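## Task

Take the eraser lying on the table and put it into the drawer that already contains an eraser. The drawers have no end stops and can slide fully out of the chest. Every other item must finish inside its own drawer, and all drawers must be closed at the end. The chest may slide a few centimetres or rotate a little but must still stand upright. Nothing counts as done if it stays in place only because the robot is holding it.

## Robot and tools

Robot: two six-joint arms, left_arm and right_arm, each ending in a two-finger parallel gripper (50 mm maximum opening). Bases in the scene frame: left_arm at (+0.079, +0.551, 0) m, quat_wxyz (+0.995, 0, 0, -0.104); right_arm at (+0.096, -0.613, 0) m, quat_wxyz (+0.999, 0, 0, -0.050). The names are labels only, not image sides.

Scene frame: origin on the table top midway between the arms, +z up, +x out over the table, left_arm on the +y side. Results report each gripper's end_effector_position (m), end_effector_quat_wxyz and velocities in this frame; printed positions can be slightly off, more so at long reach. end_effector_position is the point between the finger pads; fingertips extend 17.5 mm further along the gripper's +z (the finger direction). Fingers close along gripper x. A flat block juts about 9 cm from the last joint axis toward gripper -y and rotates with the gripper, so watch its clearance.

The 18-number row: one flat list covering both arms, always all 18 values in [-1, 1]. Order: left dx, dy, dz, rx, ry, rz, left position, force_limit, speed, then the same nine for the right arm. dx..rz are an offset (not a pose) in that gripper's own axes, from its measured pose at the start of the action (for a call's first action, the pose in the last result of this scene). Scale: 1.0 = 0.6 m for dx, dy, dz, and 1.0 = 180 degrees for the rotation vector rx, ry, rz. Pure rotations pivot about the pad centre point.
Gripper numbers are absolute settings: position +1 fully open, about -0.65 pads touching, -1 to grip (close until blocked). force_limit: -1 about 20 N, 0 about 102 N, +1 about 185 N per pad (actual can be up to ~17% more). speed: finger gap rate, -1 = 20 mm/s, 0 = 85, +1 = 150. To keep a gripper unchanged resend its previous three values; zeros are a real command. New force/speed only apply after a position change of at least 0.01.

Tools:
execute_actions(actions): a list of actions; each action is up to 15 rows, one per 1/30 s step, the last row repeated to fill 15 steps. Every row in an action is measured from that action's start pose, not the prior row. Per step the target is clipped to 70 mm and 16 degrees from the measured pose, so large offsets need several actions. An empty list just returns state and images. Results include step readings; HELD next to an arm means its row was partly held back.
move(target, speed, blocking): target is one 18-number row as above (offsets from the last reported pose, gripper values sent at the start). Each gripper travels in a straight line; both paths finish together, 0.5 to 10 s long, cut off at 10 s. speed in m/s, 0.002 to 0.5 (default 0.25), rotation capped at twice that in rad/s. Paths ignore obstacles and the other arm; grippers lag and may overshoot speed near full stretch. blocking=false returns after 0.5 s; then use wait or stop before sending anything else. The result adds a move: line with the ending (done, off_target, moving, held, fault) and limits (paced = pose clipped; held = steps blocked, possibly followed by a fast catch-up), plus each gripper's distance to its target.
wait(seconds): 0 to 10; lets time pass with last commands held.
stop(): brakes a running move; needs room; fingers continue.
zoom_image(camera, region): camera is cam_high, cam_low, cam_left_wrist or cam_right_wrist (each 672x504); region [x0, y0, x1, y1] pixels, at most 504x504.
read_manual(section): licence texts only.
Call only when the goal holds without the robot.

Reading results: object_status 0 moving, 1 blocked while opening, 2 blocked while closing (a grip), 3 at commanded position or pads met (usually empty). Any new position resets it to 0 briefly. Opening width is about (250 - position_measured) x 0.202 mm. At force_limit -1, status stays 2 even if the object slips out. A "pose unreachable" line means the clearance check altered that arm's command. "Hand target" lines show where each arm is currently heading. MOTOR HOT appears from 70 °C; at 85 °C the arm brakes until cool.

Cautions: arms are stiff, so aiming even slightly past a firm contact can trigger a fault (joint torque over its limit, e.g. wrist joints 48.7 N m, or 150 N external force), freezing the arm 10 s and dropping the rest of the call. Approach slowly near contact. Don't let the arms collide or press each other. Drawers can slide out entirely and fall; pull gently and not too far. Keep everything on the table, keep the chest upright, avoid drops and slams, and expect occasional brief tugs on held parts. Release items and leave every drawer shut before finishing.

Each tool is called after "Call:" by a JSON object that holds its "api" and its "payload".

## Session

I'll start by looking at the current state of the scene.

Call:
{"api": "execute_actions", "payload": {"actions": []}}

Scene clock: 0.00 s.
left_arm: end_effector_position=(+0.7965, +0.6811, +0.1755) position_measured=3 object_status=3 end_effector_quat_wxyz=(-0.157, +0.949, -0.224, -0.156) end_effector_velocity=(-0.000, +0.000, +0.000) end_effector_angular_velocity=(+0.001, +0.001, +0.002) | right_arm: end_effector_position=(+0.4507, -0.8549, +0.2393) position_measured=3 object_status=3 end_effector_quat_wxyz=(-0.119, +0.369, +0.897, +0.213) end_effector_velocity=(-0.000, +0.000, +0.001) end_effector_angular_velocity=(-0.002, -0.001, -0.000)
Joint positions: left_arm=[ 3.119 -1.303  1.886 -1.827 -1.259  1.751] | right_arm=[ 2.15  -1.77   2.2   -1.534 -1.403 -1.92 ]
Joint velocities: left_arm=[ 0.    -0.    -0.     0.002 -0.    -0.002] | right_arm=[-0.    -0.003 -0.     0.001 -0.     0.   ]
Hand target (left_arm): +0.796, +0.681, +0.175; -0.157, +0.949, -0.224, -0.156
Hand target (right_arm): +0.451, -0.855, +0.239; -0.119, +0.369, +0.897, +0.213

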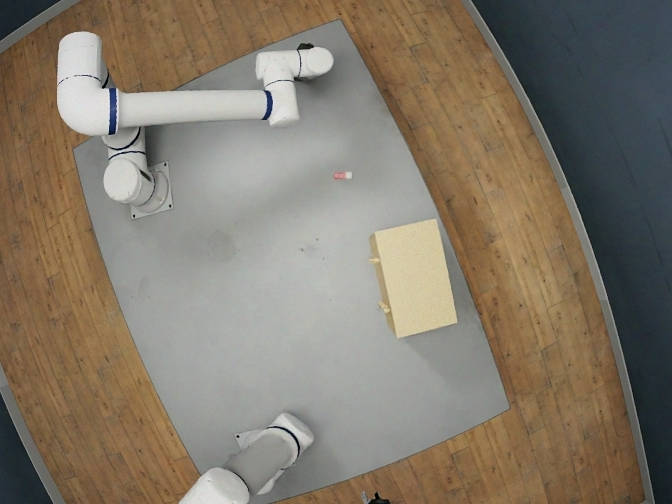

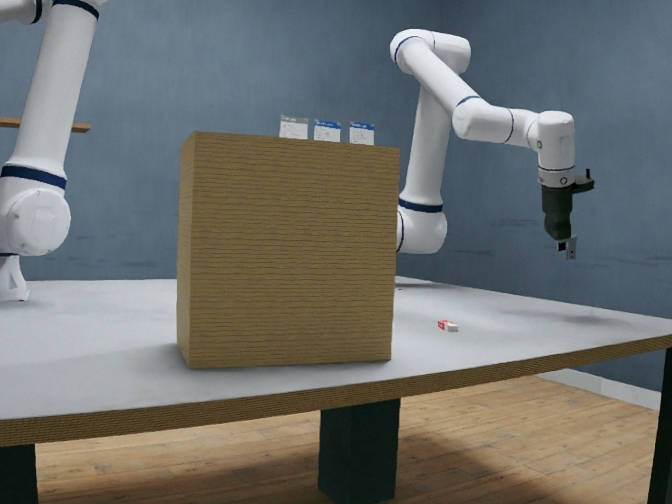

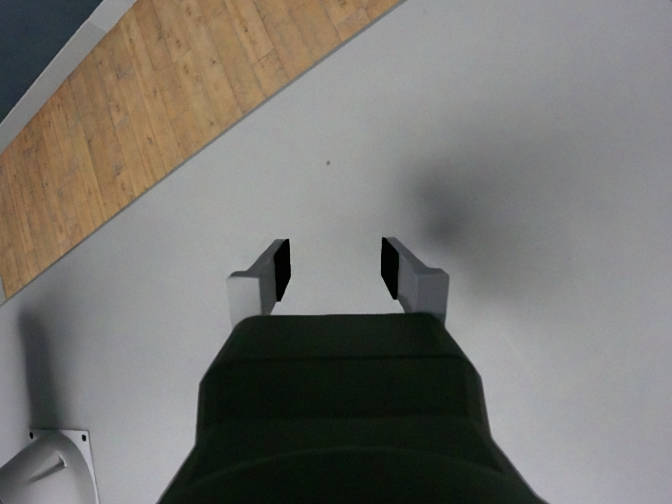

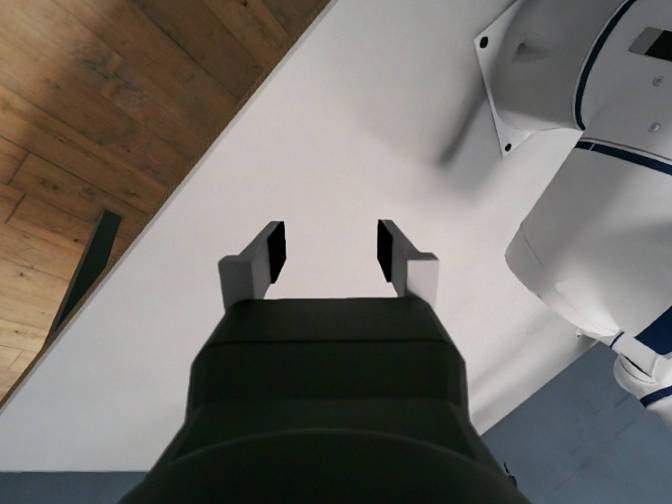

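Call:
{"api": "zoom_image", "payload": {"camera": "cam_high", "region": [300, 140, 500, 360]}}

Call:
{"api": "zoom_image", "payload": {"camera": "cam_low", "region": [160, 90, 480, 400]}}

Region (300, 140, 500, 360) of cam_high's 672x504 image, scaled by 2.291, with more detail than that image has; it fills the left 458 columns of this view, and the rest is white.

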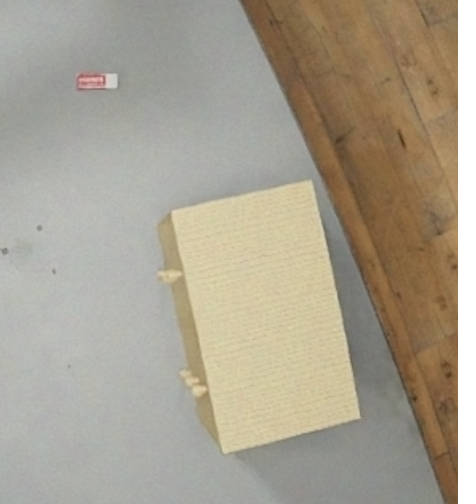

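Region (160, 90, 480, 400) of cam_low's 672x504 image, scaled by 1.575, with more detail than that image has; it fills the top 488 rows of this view, and the rest is white.

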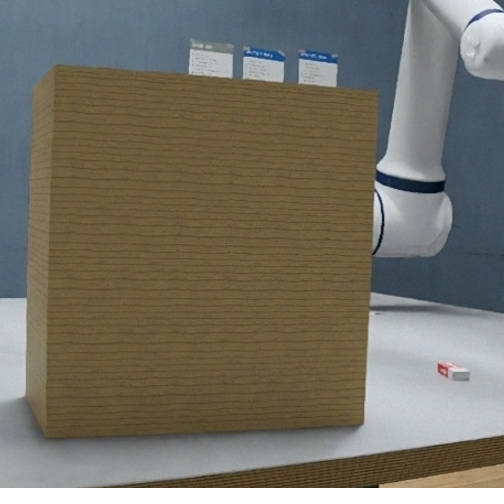

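Call:
{"api": "zoom_image", "payload": {"camera": "cam_high", "region": [350, 200, 470, 350]}}

Call:
{"api": "zoom_image", "payload": {"camera": "cam_high", "region": [310, 150, 380, 200]}}

Region (350, 200, 470, 350) of cam_high's 672x504 image, scaled by 3.360, with more detail than that image has; it fills the left 403 columns of this view, and the rest is white.

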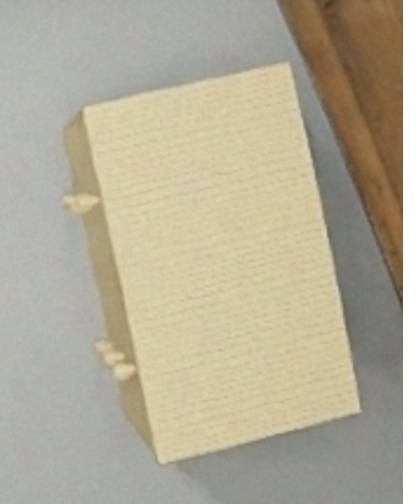

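Region (310, 150, 380, 200) of cam_high's 672x504 image, scaled by 7.200, with more detail than that image has; it fills the top 360 rows of this view, and the rest is white.

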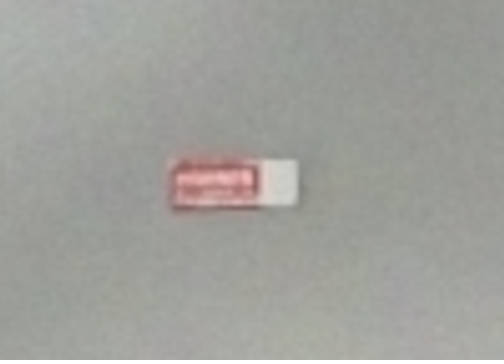

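Call:
{"api": "zoom_image", "payload": {"camera": "cam_high", "region": [230, 20, 370, 140]}}

Call:
{"api": "zoom_image", "payload": {"camera": "cam_high", "region": [170, 390, 430, 504]}}

Call:
{"api": "zoom_image", "payload": {"camera": "cam_high", "region": [50, 120, 200, 240]}}

Region (230, 20, 370, 140) of cam_high's 672x504 image, scaled by 3.600, with more detail than that image has; it fills the top 432 rows of this view, and the rest is white.

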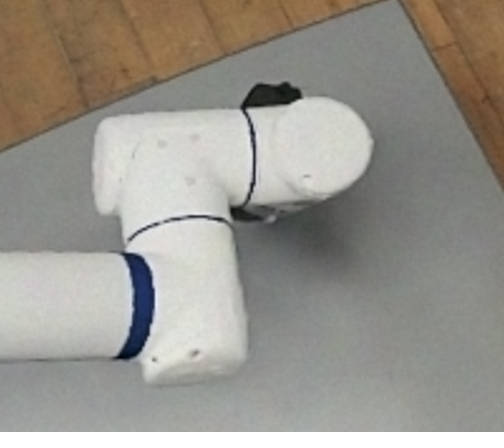

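Region (170, 390, 430, 504) of cam_high's 672x504 image, scaled by 1.938, with more detail than that image has; it fills the top 221 rows of this view, and the rest is white.

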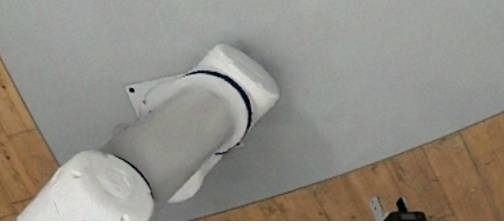

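Region (50, 120, 200, 240) of cam_high's 672x504 image, scaled by 3.360, with more detail than that image has; it fills the top 403 rows of this view, and the rest is white.

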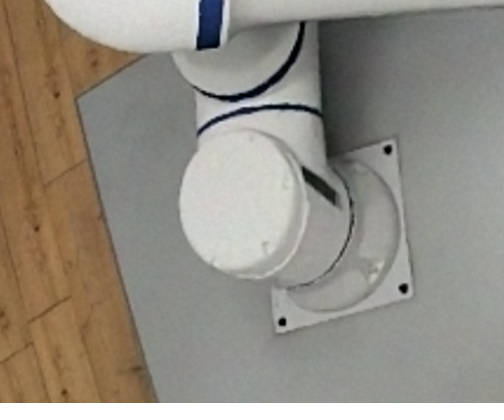

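Call:
{"api": "move", "payload": {"target": [0.2308, 0.4723, -0.4432, -0.1552, 0.0324, -0.5048, 1, -0.5, 0, 0.0667, 0.6022, 0.0008, 0.2060, -0.2271, -0.3160, 1, -0.5, 0], "speed": 0.35}}

Scene clock: 123.03 s.
left_arm: end_effector_position=(+0.8401, +0.2902, +0.2988) position_measured=3 object_status=3 end_effector_quat_wxyz=(-0.001, +0.839, +0.543, -0.000) end_effector_velocity=(+0.001, -0.002, +0.001) end_effector_angular_velocity=(-0.001, -0.006, +0.010) | right_arm: end_effector_position=(+0.6808, -0.5995, +0.3614) position_measured=3 object_status=3 end_effector_quat_wxyz=(+0.191, -0.090, +0.963, -0.169) end_effector_velocity=(+0.001, +0.001, +0.000) end_effector_angular_velocity=(-0.006, -0.002, +0.003)
Joint positions: left_arm=[ 2.802 -1.314  1.663 -1.919 -1.57  -0.127] | right_arm=[ 3.119 -1.874  2.279 -2.436 -1.813 -1.937]
Joint velocities: left_arm=[-0.002 -0.    -0.    -0.005  0.002 -0.012] | right_arm=[ 0.004  0.004  0.    -0.007 -0.006 -0.002]
Hand target (left_arm): +0.840, +0.290, +0.299; -0.001, +0.839, +0.544, +0.000
Hand target (right_arm): +0.681, -0.599, +0.361; +0.192, -0.091, +0.963, -0.169
Off the commanded pose (left_arm): 0.001 m, 0 deg.
Off the commanded pose (right_arm): 0.002 m, 0 deg.
move: done

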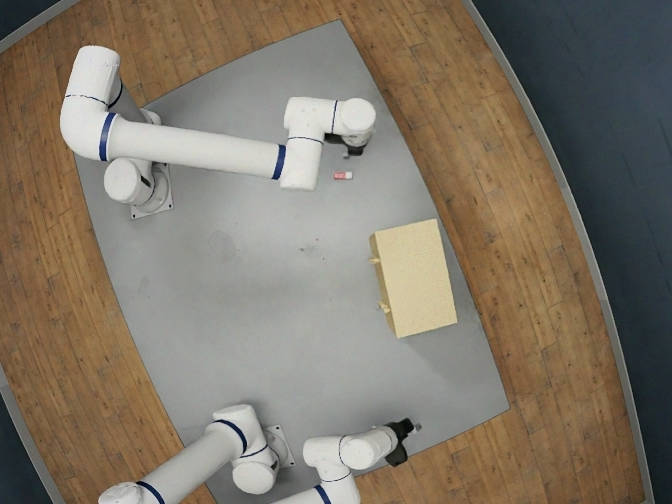

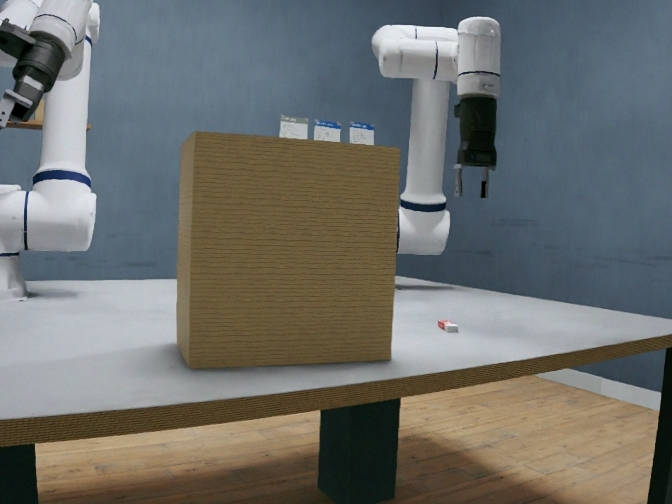

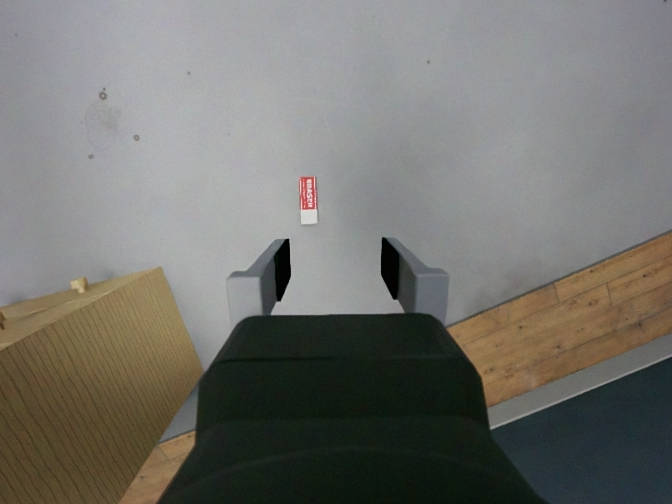

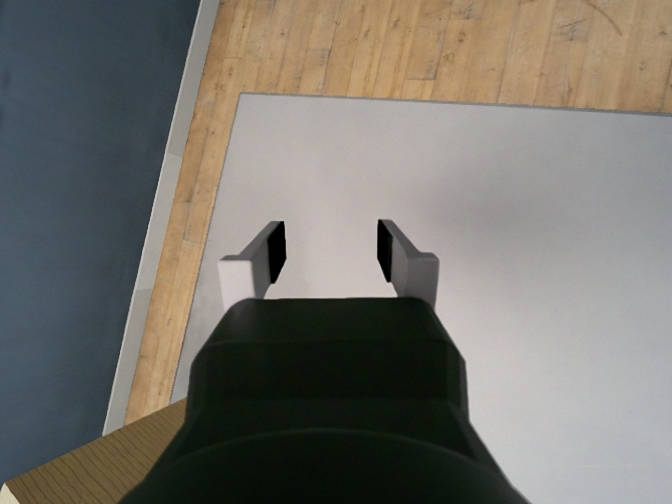

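Call:
{"api": "move", "payload": {"target": [-0.0670, 0.0062, 0.2313, 0, 0, 0, 1, -0.5, 0, 0.0958, 0.6748, -0.1027, 0.2060, -0.2271, -0.3160, 1, -0.5, 0], "speed": 0.35}}

Scene clock: 152.97 s.
left_arm: end_effector_position=(+0.8272, +0.2525, +0.1600) position_measured=3 object_status=3 end_effector_quat_wxyz=(-0.001, +0.839, +0.543, -0.000) end_effector_velocity=(+0.001, +0.000, -0.000) end_effector_angular_velocity=(+0.000, -0.002, -0.001) | right_arm: end_effector_position=(+0.5579, -0.2202, +0.2500) position_measured=3 object_status=3 end_effector_quat_wxyz=(-0.414, +0.508, -0.588, +0.474) end_effector_velocity=(-0.000, +0.002, -0.000) end_effector_angular_velocity=(-0.008, -0.011, +0.010)
Joint positions: left_arm=[ 2.754 -1.209  1.793 -2.153 -1.57  -0.175] | right_arm=[ 4.042 -1.086  2.472 -4.179 -2.483 -2.857]
Joint velocities: left_arm=[ 0.     0.001  0.    -0.002  0.001  0.001] | right_arm=[ 0.002  0.013 -0.004 -0.03   0.003 -0.024]
Hand target (left_arm): +0.827, +0.252, +0.160; -0.001, +0.839, +0.543, -0.000
Hand target (right_arm): +0.558, -0.220, +0.250; +0.414, -0.508, +0.588, -0.474
Off the commanded pose (left_arm): 0.000 m, 0 deg.
Off the commanded pose (right_arm): 0.002 m, 0 deg.
move: done

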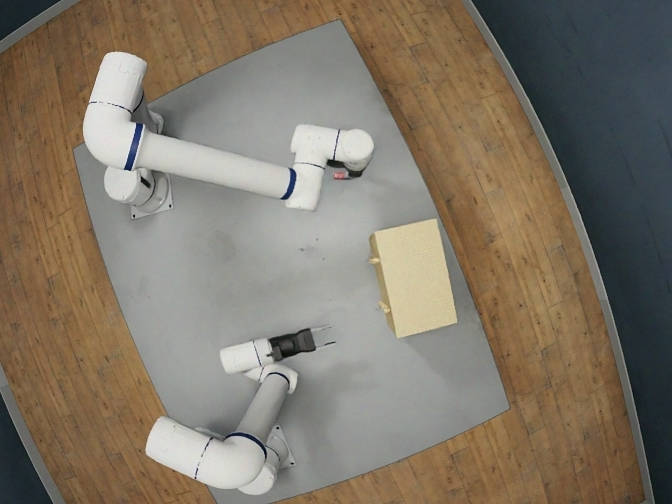

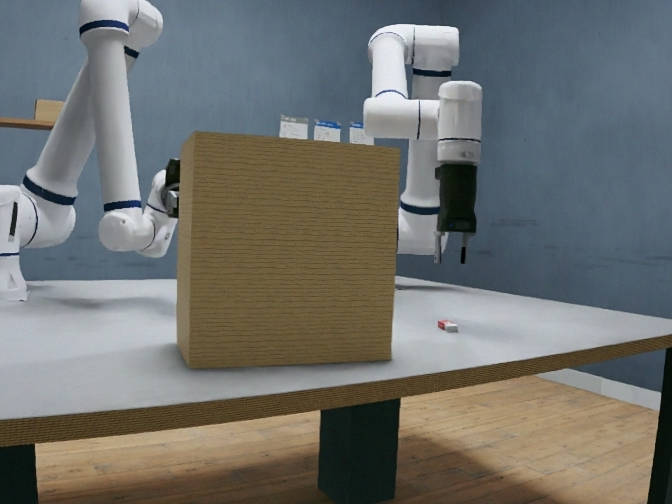

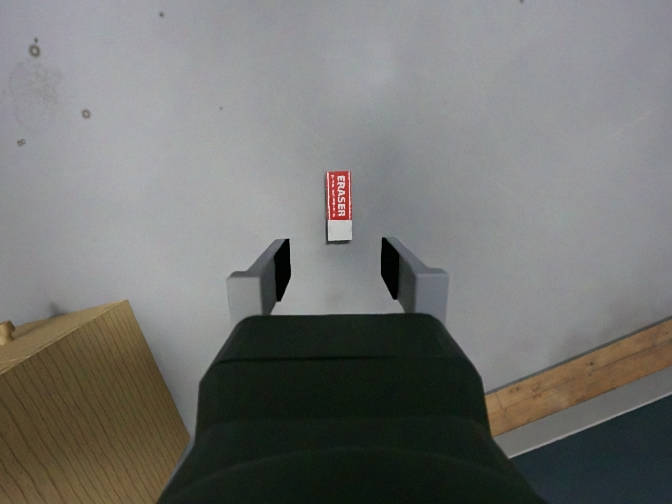

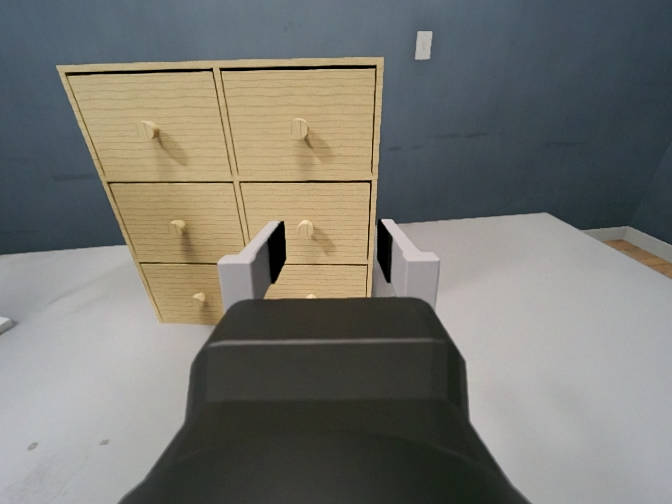

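Call:
{"api": "zoom_image", "payload": {"camera": "cam_right_wrist", "region": [40, 40, 400, 340]}}

Call:
{"api": "zoom_image", "payload": {"camera": "cam_left_wrist", "region": [260, 140, 420, 320]}}

Region (40, 40, 400, 340) of cam_right_wrist's 672x504 image, scaled by 1.400, with more detail than that image has.

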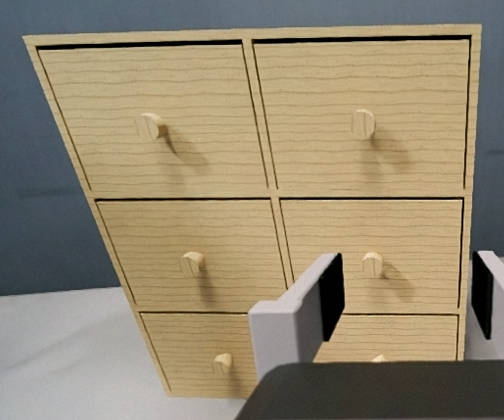

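Region (260, 140, 420, 320) of cam_left_wrist's 672x504 image, scaled by 2.800, with more detail than that image has.

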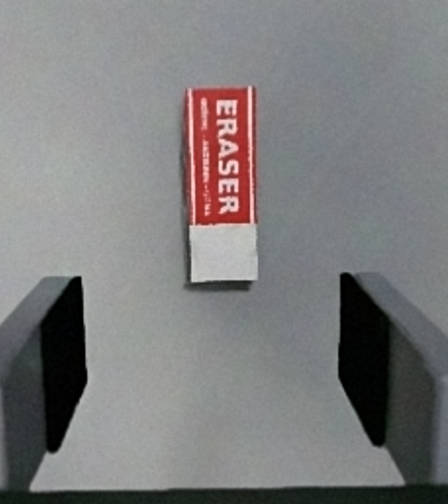

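Call:
{"api": "move", "payload": {"target": [0.0067, -0.02, 0.1667, 0, 0, 0, 1, -0.5, 0, -0.0565, -0.0935, 0.2010, -0.1000, 0.0063, 0.0006, 1, -0.5, 0], "speed": 0.2}}

Scene clock: 274.40 s.
left_arm: end_effector_position=(+0.8179, +0.2613, +0.0602) position_measured=3 object_status=3 end_effector_quat_wxyz=(-0.001, +0.839, +0.543, -0.000) end_effector_velocity=(-0.000, -0.000, -0.002) end_effector_angular_velocity=(-0.000, -0.000, +0.000) | right_arm: end_effector_position=(+0.6911, -0.2048, +0.2798) position_measured=3 object_status=3 end_effector_quat_wxyz=(-0.324, +0.561, -0.659, +0.381) end_effector_velocity=(+0.002, +0.001, +0.001) end_effector_angular_velocity=(+0.002, +0.007, +0.000)
Joint positions: left_arm=[ 2.757 -1.121  1.88  -2.328 -1.57  -0.173] | right_arm=[ 3.854 -1.333  2.325 -3.455 -2.221 -2.688]
Joint velocities: left_arm=[-0.001  0.002  0.001 -0.003 -0.    -0.001] | right_arm=[-0.001 -0.004 -0.005  0.017  0.005  0.004]
Hand target (left_arm): +0.818, +0.261, +0.060; -0.001, +0.839, +0.543, -0.000
Hand target (right_arm): +0.691, -0.205, +0.280; +0.324, -0.561, +0.660, -0.381
Off the commanded pose (left_arm): 0.000 m, 0 deg.
Off the commanded pose (right_arm): 0.000 m, 0 deg.
move: done

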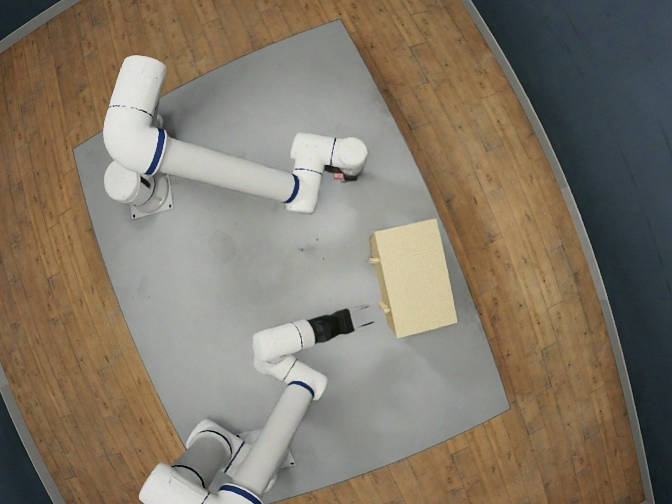

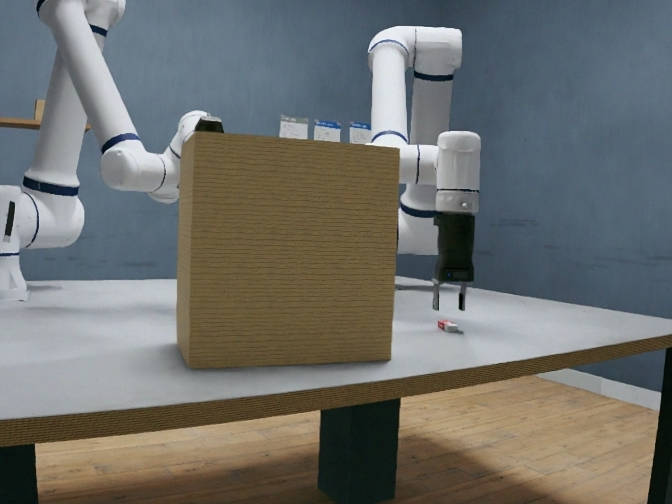

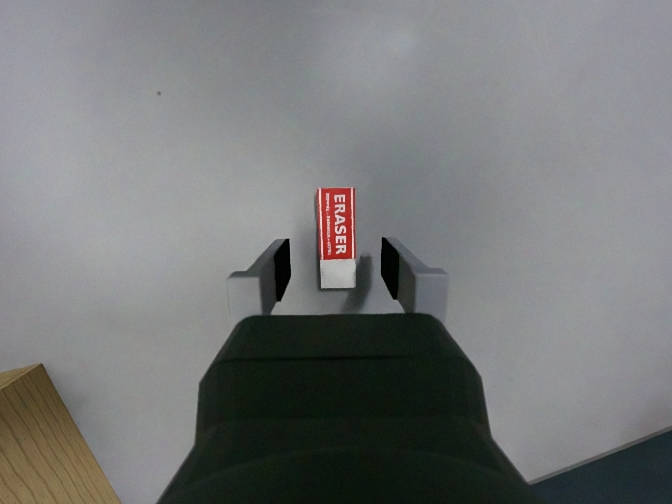

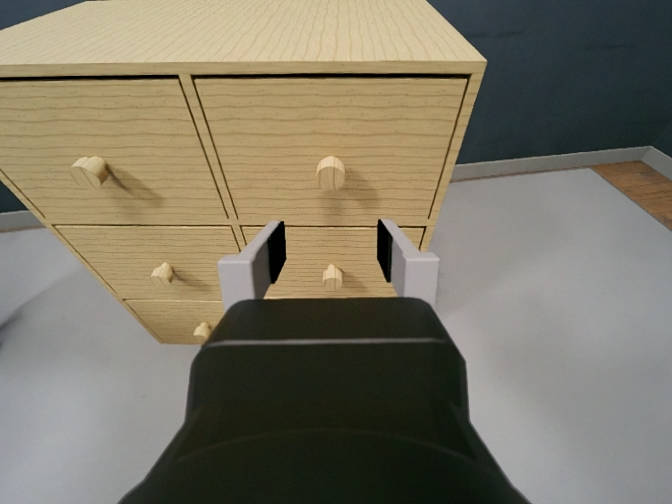

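Call:
{"api": "zoom_image", "payload": {"camera": "cam_right_wrist", "region": [240, 120, 420, 310]}}

Call:
{"api": "zoom_image", "payload": {"camera": "cam_left_wrist", "region": [250, 160, 430, 330]}}

Region (240, 120, 420, 310) of cam_right_wrist's 672x504 image, scaled by 2.653, with more detail than that image has; it fills the left 477 columns of this view, and the rest is white.

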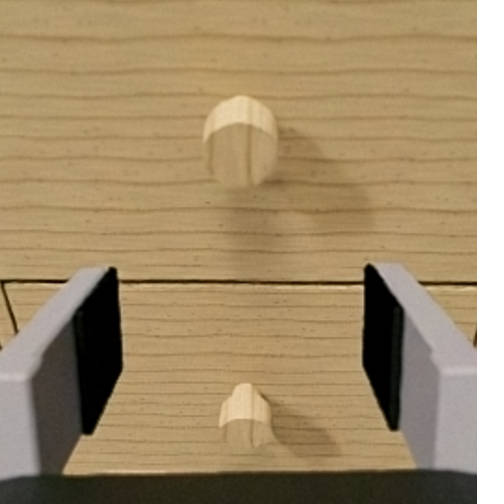

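Region (250, 160, 430, 330) of cam_left_wrist's 672x504 image, scaled by 2.800, with more detail than that image has.

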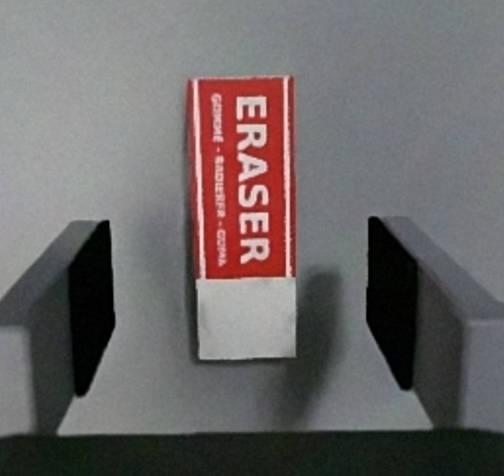

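Call:
{"api": "move", "payload": {"target": [0.002, -0.008, 0.042, 0, 0, 0, 1, -0.5, 0, 0, -0.025, 0.0433, 0, 0, 0, 1, -0.5, 0], "speed": 0.05}}

Scene clock: 321.50 s.
left_arm: end_effector_position=(+0.8141, +0.2644, +0.0353) position_measured=3 object_status=3 end_effector_quat_wxyz=(-0.001, +0.839, +0.543, -0.000) end_effector_velocity=(+0.000, +0.000, -0.002) end_effector_angular_velocity=(-0.000, -0.001, -0.001) | right_arm: end_effector_position=(+0.7204, -0.2096, +0.2797) position_measured=3 object_status=3 end_effector_quat_wxyz=(-0.324, +0.561, -0.659, +0.381) end_effector_velocity=(+0.003, -0.001, -0.000) end_effector_angular_velocity=(+0.001, -0.001, -0.001)
Joint positions: left_arm=[ 2.757 -1.096  1.901 -2.373 -1.57  -0.172] | right_arm=[ 3.817 -1.311  2.296 -3.466 -2.192 -2.717]
Joint velocities: left_arm=[ 0.     0.003  0.001 -0.005  0.001  0.001] | right_arm=[-0.004  0.003 -0.003 -0.003  0.003 -0.002]
Hand target (left_arm): +0.814, +0.264, +0.035; -0.001, +0.839, +0.543, -0.000
Hand target (right_arm): +0.721, -0.210, +0.280; +0.324, -0.561, +0.659, -0.381
Off the commanded pose (left_arm): 0.000 m, 0 deg.
Off the commanded pose (right_arm): 0.000 m, 0 deg.
move: done

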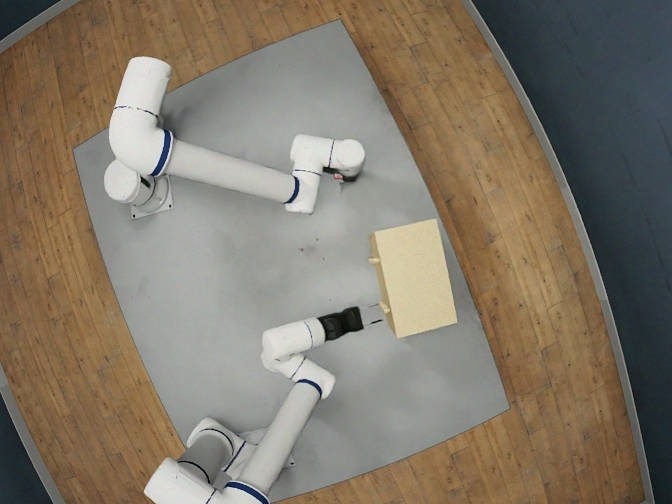

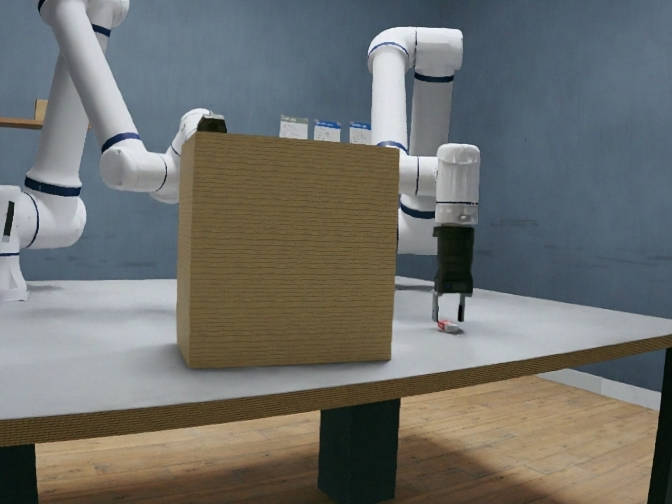

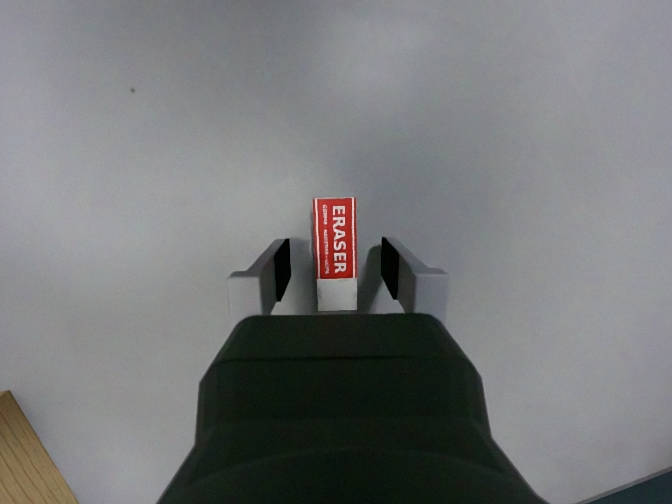

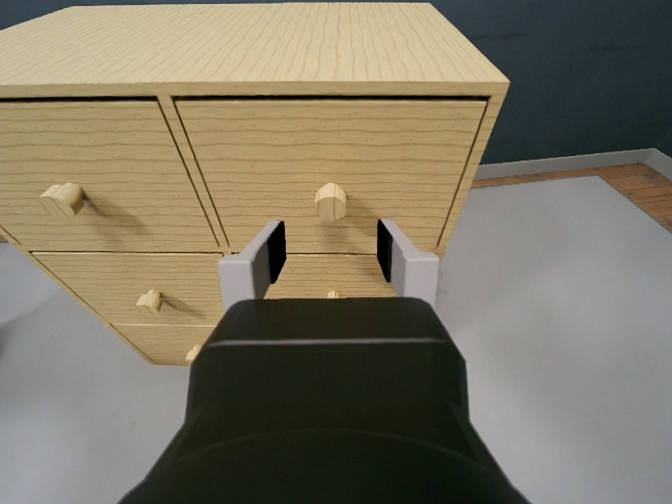

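Call:
{"api": "zoom_image", "payload": {"camera": "cam_right_wrist", "region": [240, 120, 420, 310]}}

Call:
{"api": "zoom_image", "payload": {"camera": "cam_low", "region": [410, 280, 490, 345]}}

Region (240, 120, 420, 310) of cam_right_wrist's 672x504 image, scaled by 2.653, with more detail than that image has; it fills the left 477 columns of this view, and the rest is white.

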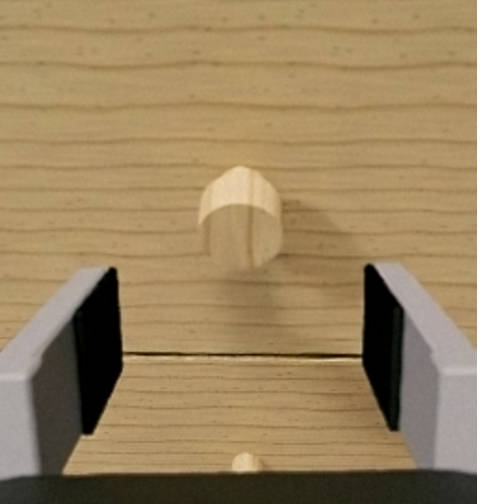

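Region (410, 280, 490, 345) of cam_low's 672x504 image, scaled by 6.300, with more detail than that image has; it fills the top 410 rows of this view, and the rest is white.

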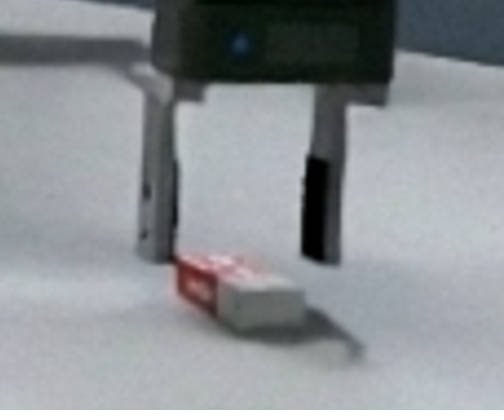

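Call:
{"api": "move", "payload": {"target": [0, 0, 0.0167, 0, 0, 0, 1, -0.5, 0, 0, -0.0125, 0.02165, 0, 0, 0, 1, -0.5, 0], "speed": 0.03}}

Scene clock: 349.27 s.
left_arm: end_effector_position=(+0.8141, +0.2645, +0.0256) position_measured=3 object_status=3 end_effector_quat_wxyz=(-0.001, +0.839, +0.543, -0.000) end_effector_velocity=(+0.000, -0.000, -0.002) end_effector_angular_velocity=(+0.000, -0.001, +0.003) | right_arm: end_effector_position=(+0.7348, -0.2119, +0.2797) position_measured=3 object_status=3 end_effector_quat_wxyz=(-0.324, +0.561, -0.659, +0.381) end_effector_velocity=(+0.003, -0.001, +0.001) end_effector_angular_velocity=(+0.001, -0.000, -0.001)
Joint positions: left_arm=[ 2.757 -1.084  1.905 -2.389 -1.57  -0.172] | right_arm=[ 3.799 -1.3    2.281 -3.47  -2.178 -2.73 ]
Joint velocities: left_arm=[ 0.     0.003  0.    -0.003  0.001 -0.003] | right_arm=[-0.004  0.001 -0.003  0.001  0.003 -0.002]
Hand target (left_arm): +0.814, +0.264, +0.025; -0.001, +0.839, +0.543, -0.000
Hand target (right_arm): +0.735, -0.212, +0.280; +0.324, -0.561, +0.659, -0.381
Off the commanded pose (left_arm): 0.000 m, 0 deg.
Off the commanded pose (right_arm): 0.000 m, 0 deg.
move: done

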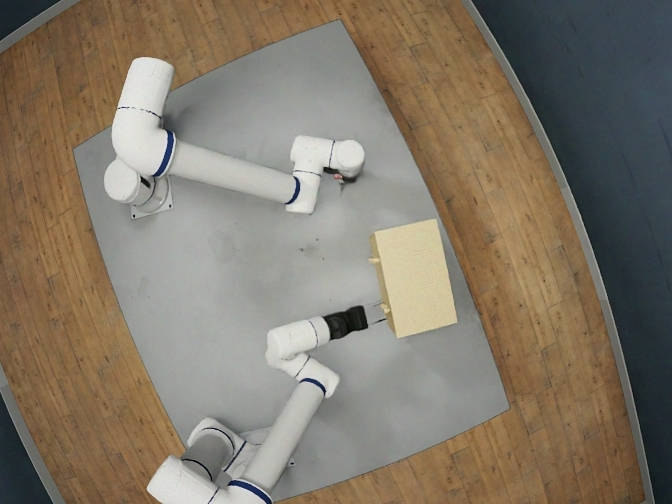

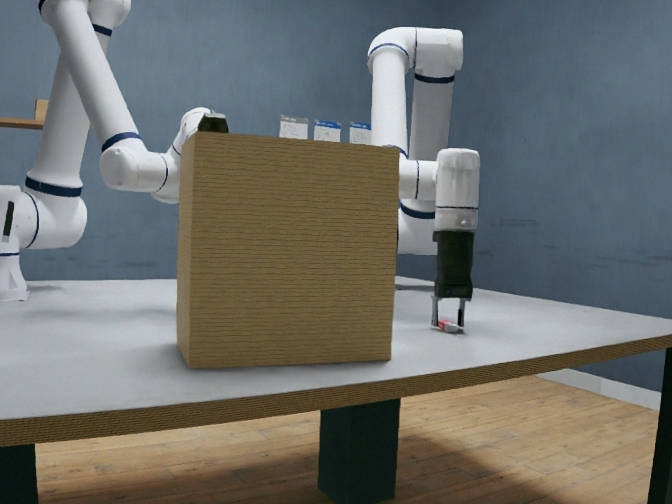

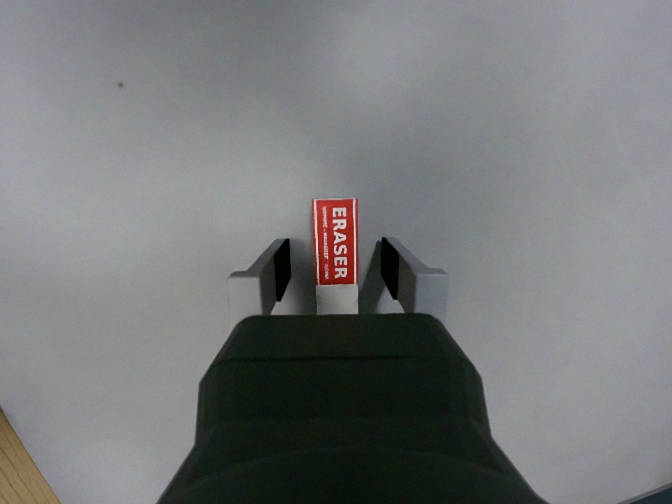

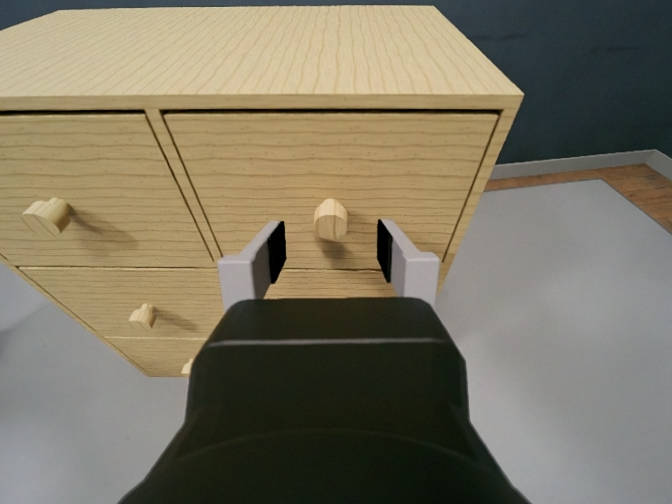

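Call:
{"api": "zoom_image", "payload": {"camera": "cam_right_wrist", "region": [240, 120, 420, 310]}}

Call:
{"api": "zoom_image", "payload": {"camera": "cam_low", "region": [410, 280, 490, 345]}}

Call:
{"api": "zoom_image", "payload": {"camera": "cam_left_wrist", "region": [250, 160, 430, 330]}}

Region (240, 120, 420, 310) of cam_right_wrist's 672x504 image, scaled by 2.653, with more detail than that image has; it fills the left 477 columns of this view, and the rest is white.

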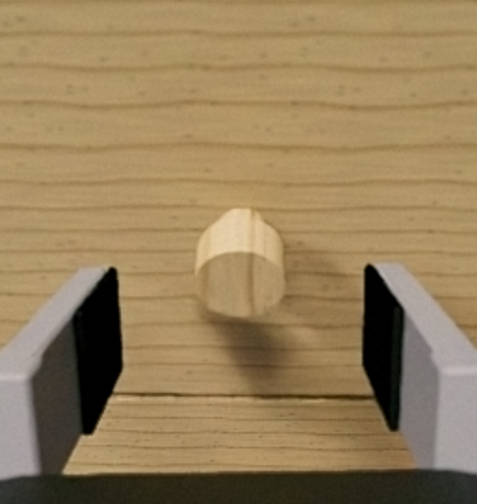

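Region (410, 280, 490, 345) of cam_low's 672x504 image, scaled by 6.300, with more detail than that image has; it fills the top 410 rows of this view, and the rest is white.

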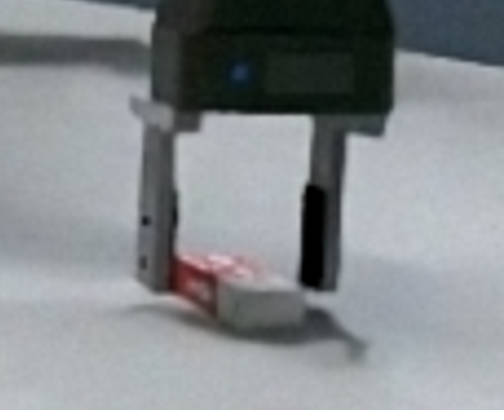

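Region (250, 160, 430, 330) of cam_left_wrist's 672x504 image, scaled by 2.800, with more detail than that image has.

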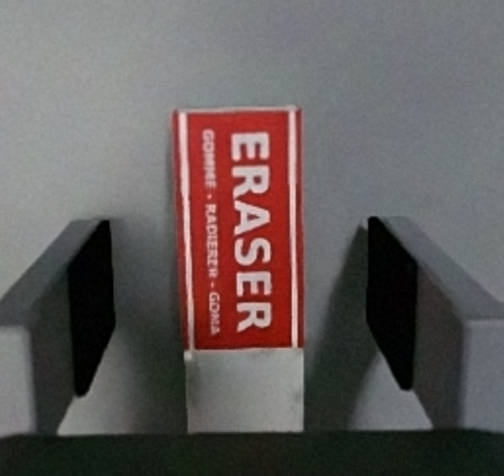

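Call:
{"api": "zoom_image", "payload": {"camera": "cam_right_wrist", "region": [0, 160, 180, 350]}}

Call:
{"api": "zoom_image", "payload": {"camera": "cam_high", "region": [340, 240, 420, 350]}}

Region (0, 160, 180, 350) of cam_right_wrist's 672x504 image, scaled by 2.653, with more detail than that image has; it fills the left 477 columns of this view, and the rest is white.

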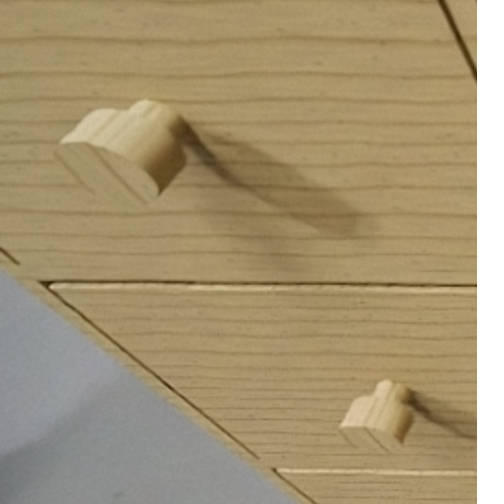

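Region (340, 240, 420, 350) of cam_high's 672x504 image, scaled by 4.582, with more detail than that image has; it fills the left 367 columns of this view, and the rest is white.

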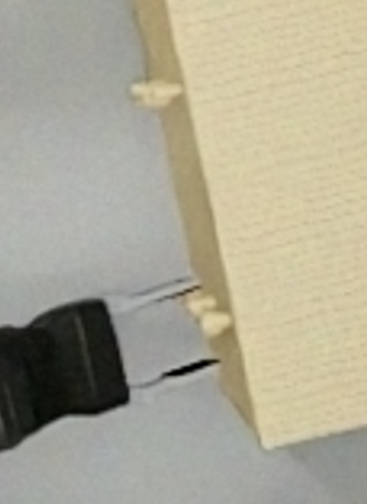

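Call:
{"api": "move", "payload": {"target": [0, 0, 0.0067, 0, 0, 0, 1, -0.5, 0, 0, -0.0122, 0.0045, 0, 0, 0, 1, -0.5, 0], "speed": 0.02}}

Scene clock: 431.30 s.
left_arm: end_effector_position=(+0.8141, +0.2645, +0.0217) position_measured=3 object_status=3 end_effector_quat_wxyz=(-0.001, +0.839, +0.543, -0.000) end_effector_velocity=(-0.000, -0.000, -0.001) end_effector_angular_velocity=(+0.000, +0.001, -0.001) | right_arm: end_effector_position=(+0.7405, -0.2128, +0.2844) position_measured=3 object_status=3 end_effector_quat_wxyz=(-0.324, +0.561, -0.659, +0.381) end_effector_velocity=(+0.001, +0.000, +0.003) end_effector_angular_velocity=(+0.002, -0.002, +0.001)
Joint positions: left_arm=[ 2.757 -1.079  1.906 -2.396 -1.57  -0.172] | right_arm=[ 3.792 -1.304  2.273 -3.46  -2.172 -2.735]
Joint velocities: left_arm=[-0.001  0.002  0.    -0.001 -0.     0.   ] | right_arm=[-0.001 -0.002 -0.003  0.001  0.002 -0.001]
Hand target (left_arm): +0.814, +0.264, +0.022; -0.001, +0.839, +0.543, -0.000
Hand target (right_arm): +0.741, -0.213, +0.285; +0.324, -0.561, +0.659, -0.381
Off the commanded pose (left_arm): 0.000 m, 0 deg.
Off the commanded pose (right_arm): 0.000 m, 0 deg.
move: done

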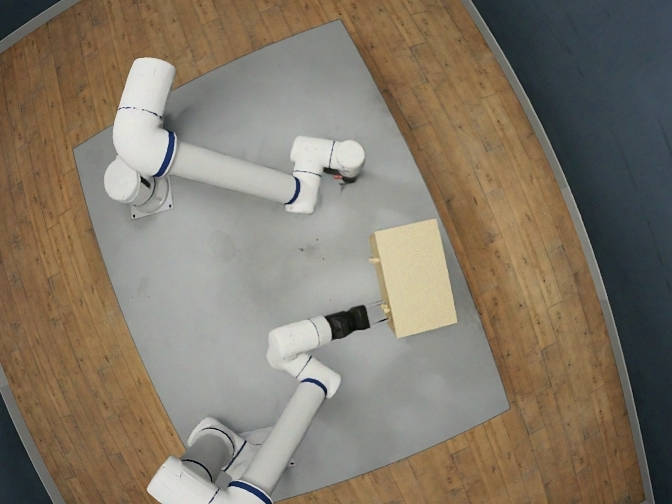

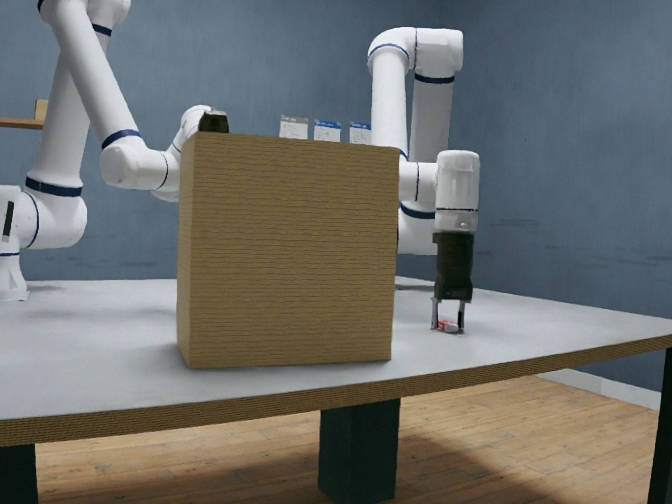

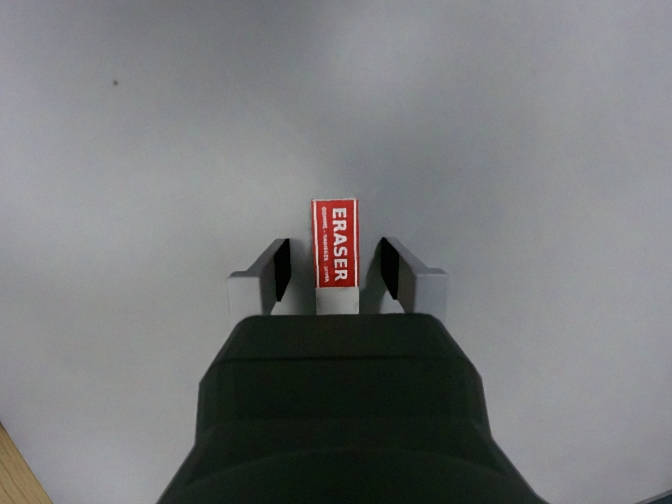

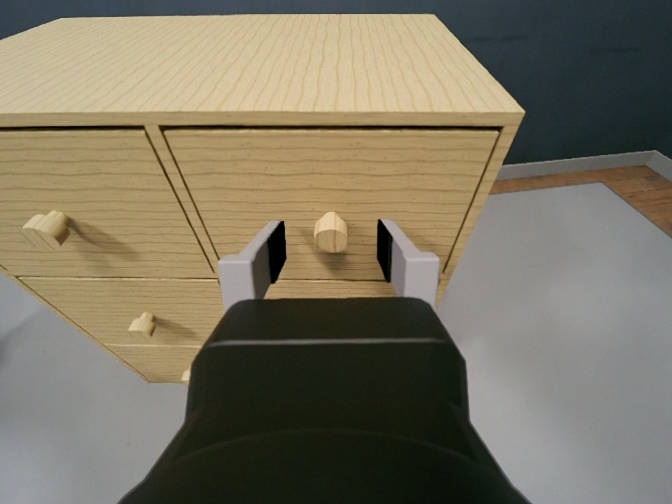

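Call:
{"api": "zoom_image", "payload": {"camera": "cam_right_wrist", "region": [240, 120, 420, 310]}}

Call:
{"api": "zoom_image", "payload": {"camera": "cam_low", "region": [410, 280, 490, 345]}}

Region (240, 120, 420, 310) of cam_right_wrist's 672x504 image, scaled by 2.653, with more detail than that image has; it fills the left 477 columns of this view, and the rest is white.

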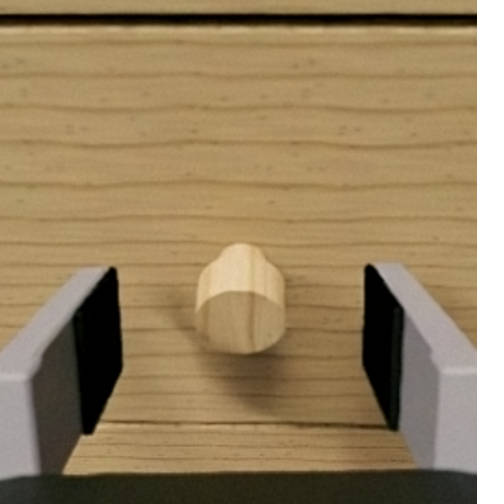

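Region (410, 280, 490, 345) of cam_low's 672x504 image, scaled by 6.300, with more detail than that image has; it fills the top 410 rows of this view, and the rest is white.

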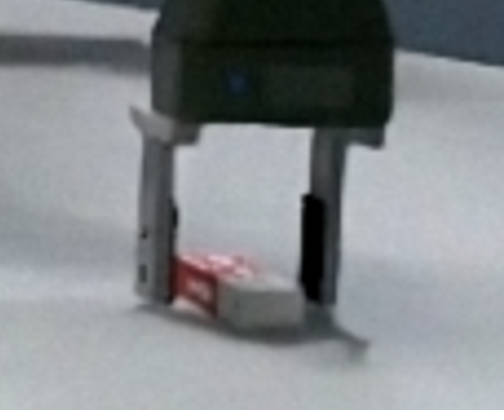

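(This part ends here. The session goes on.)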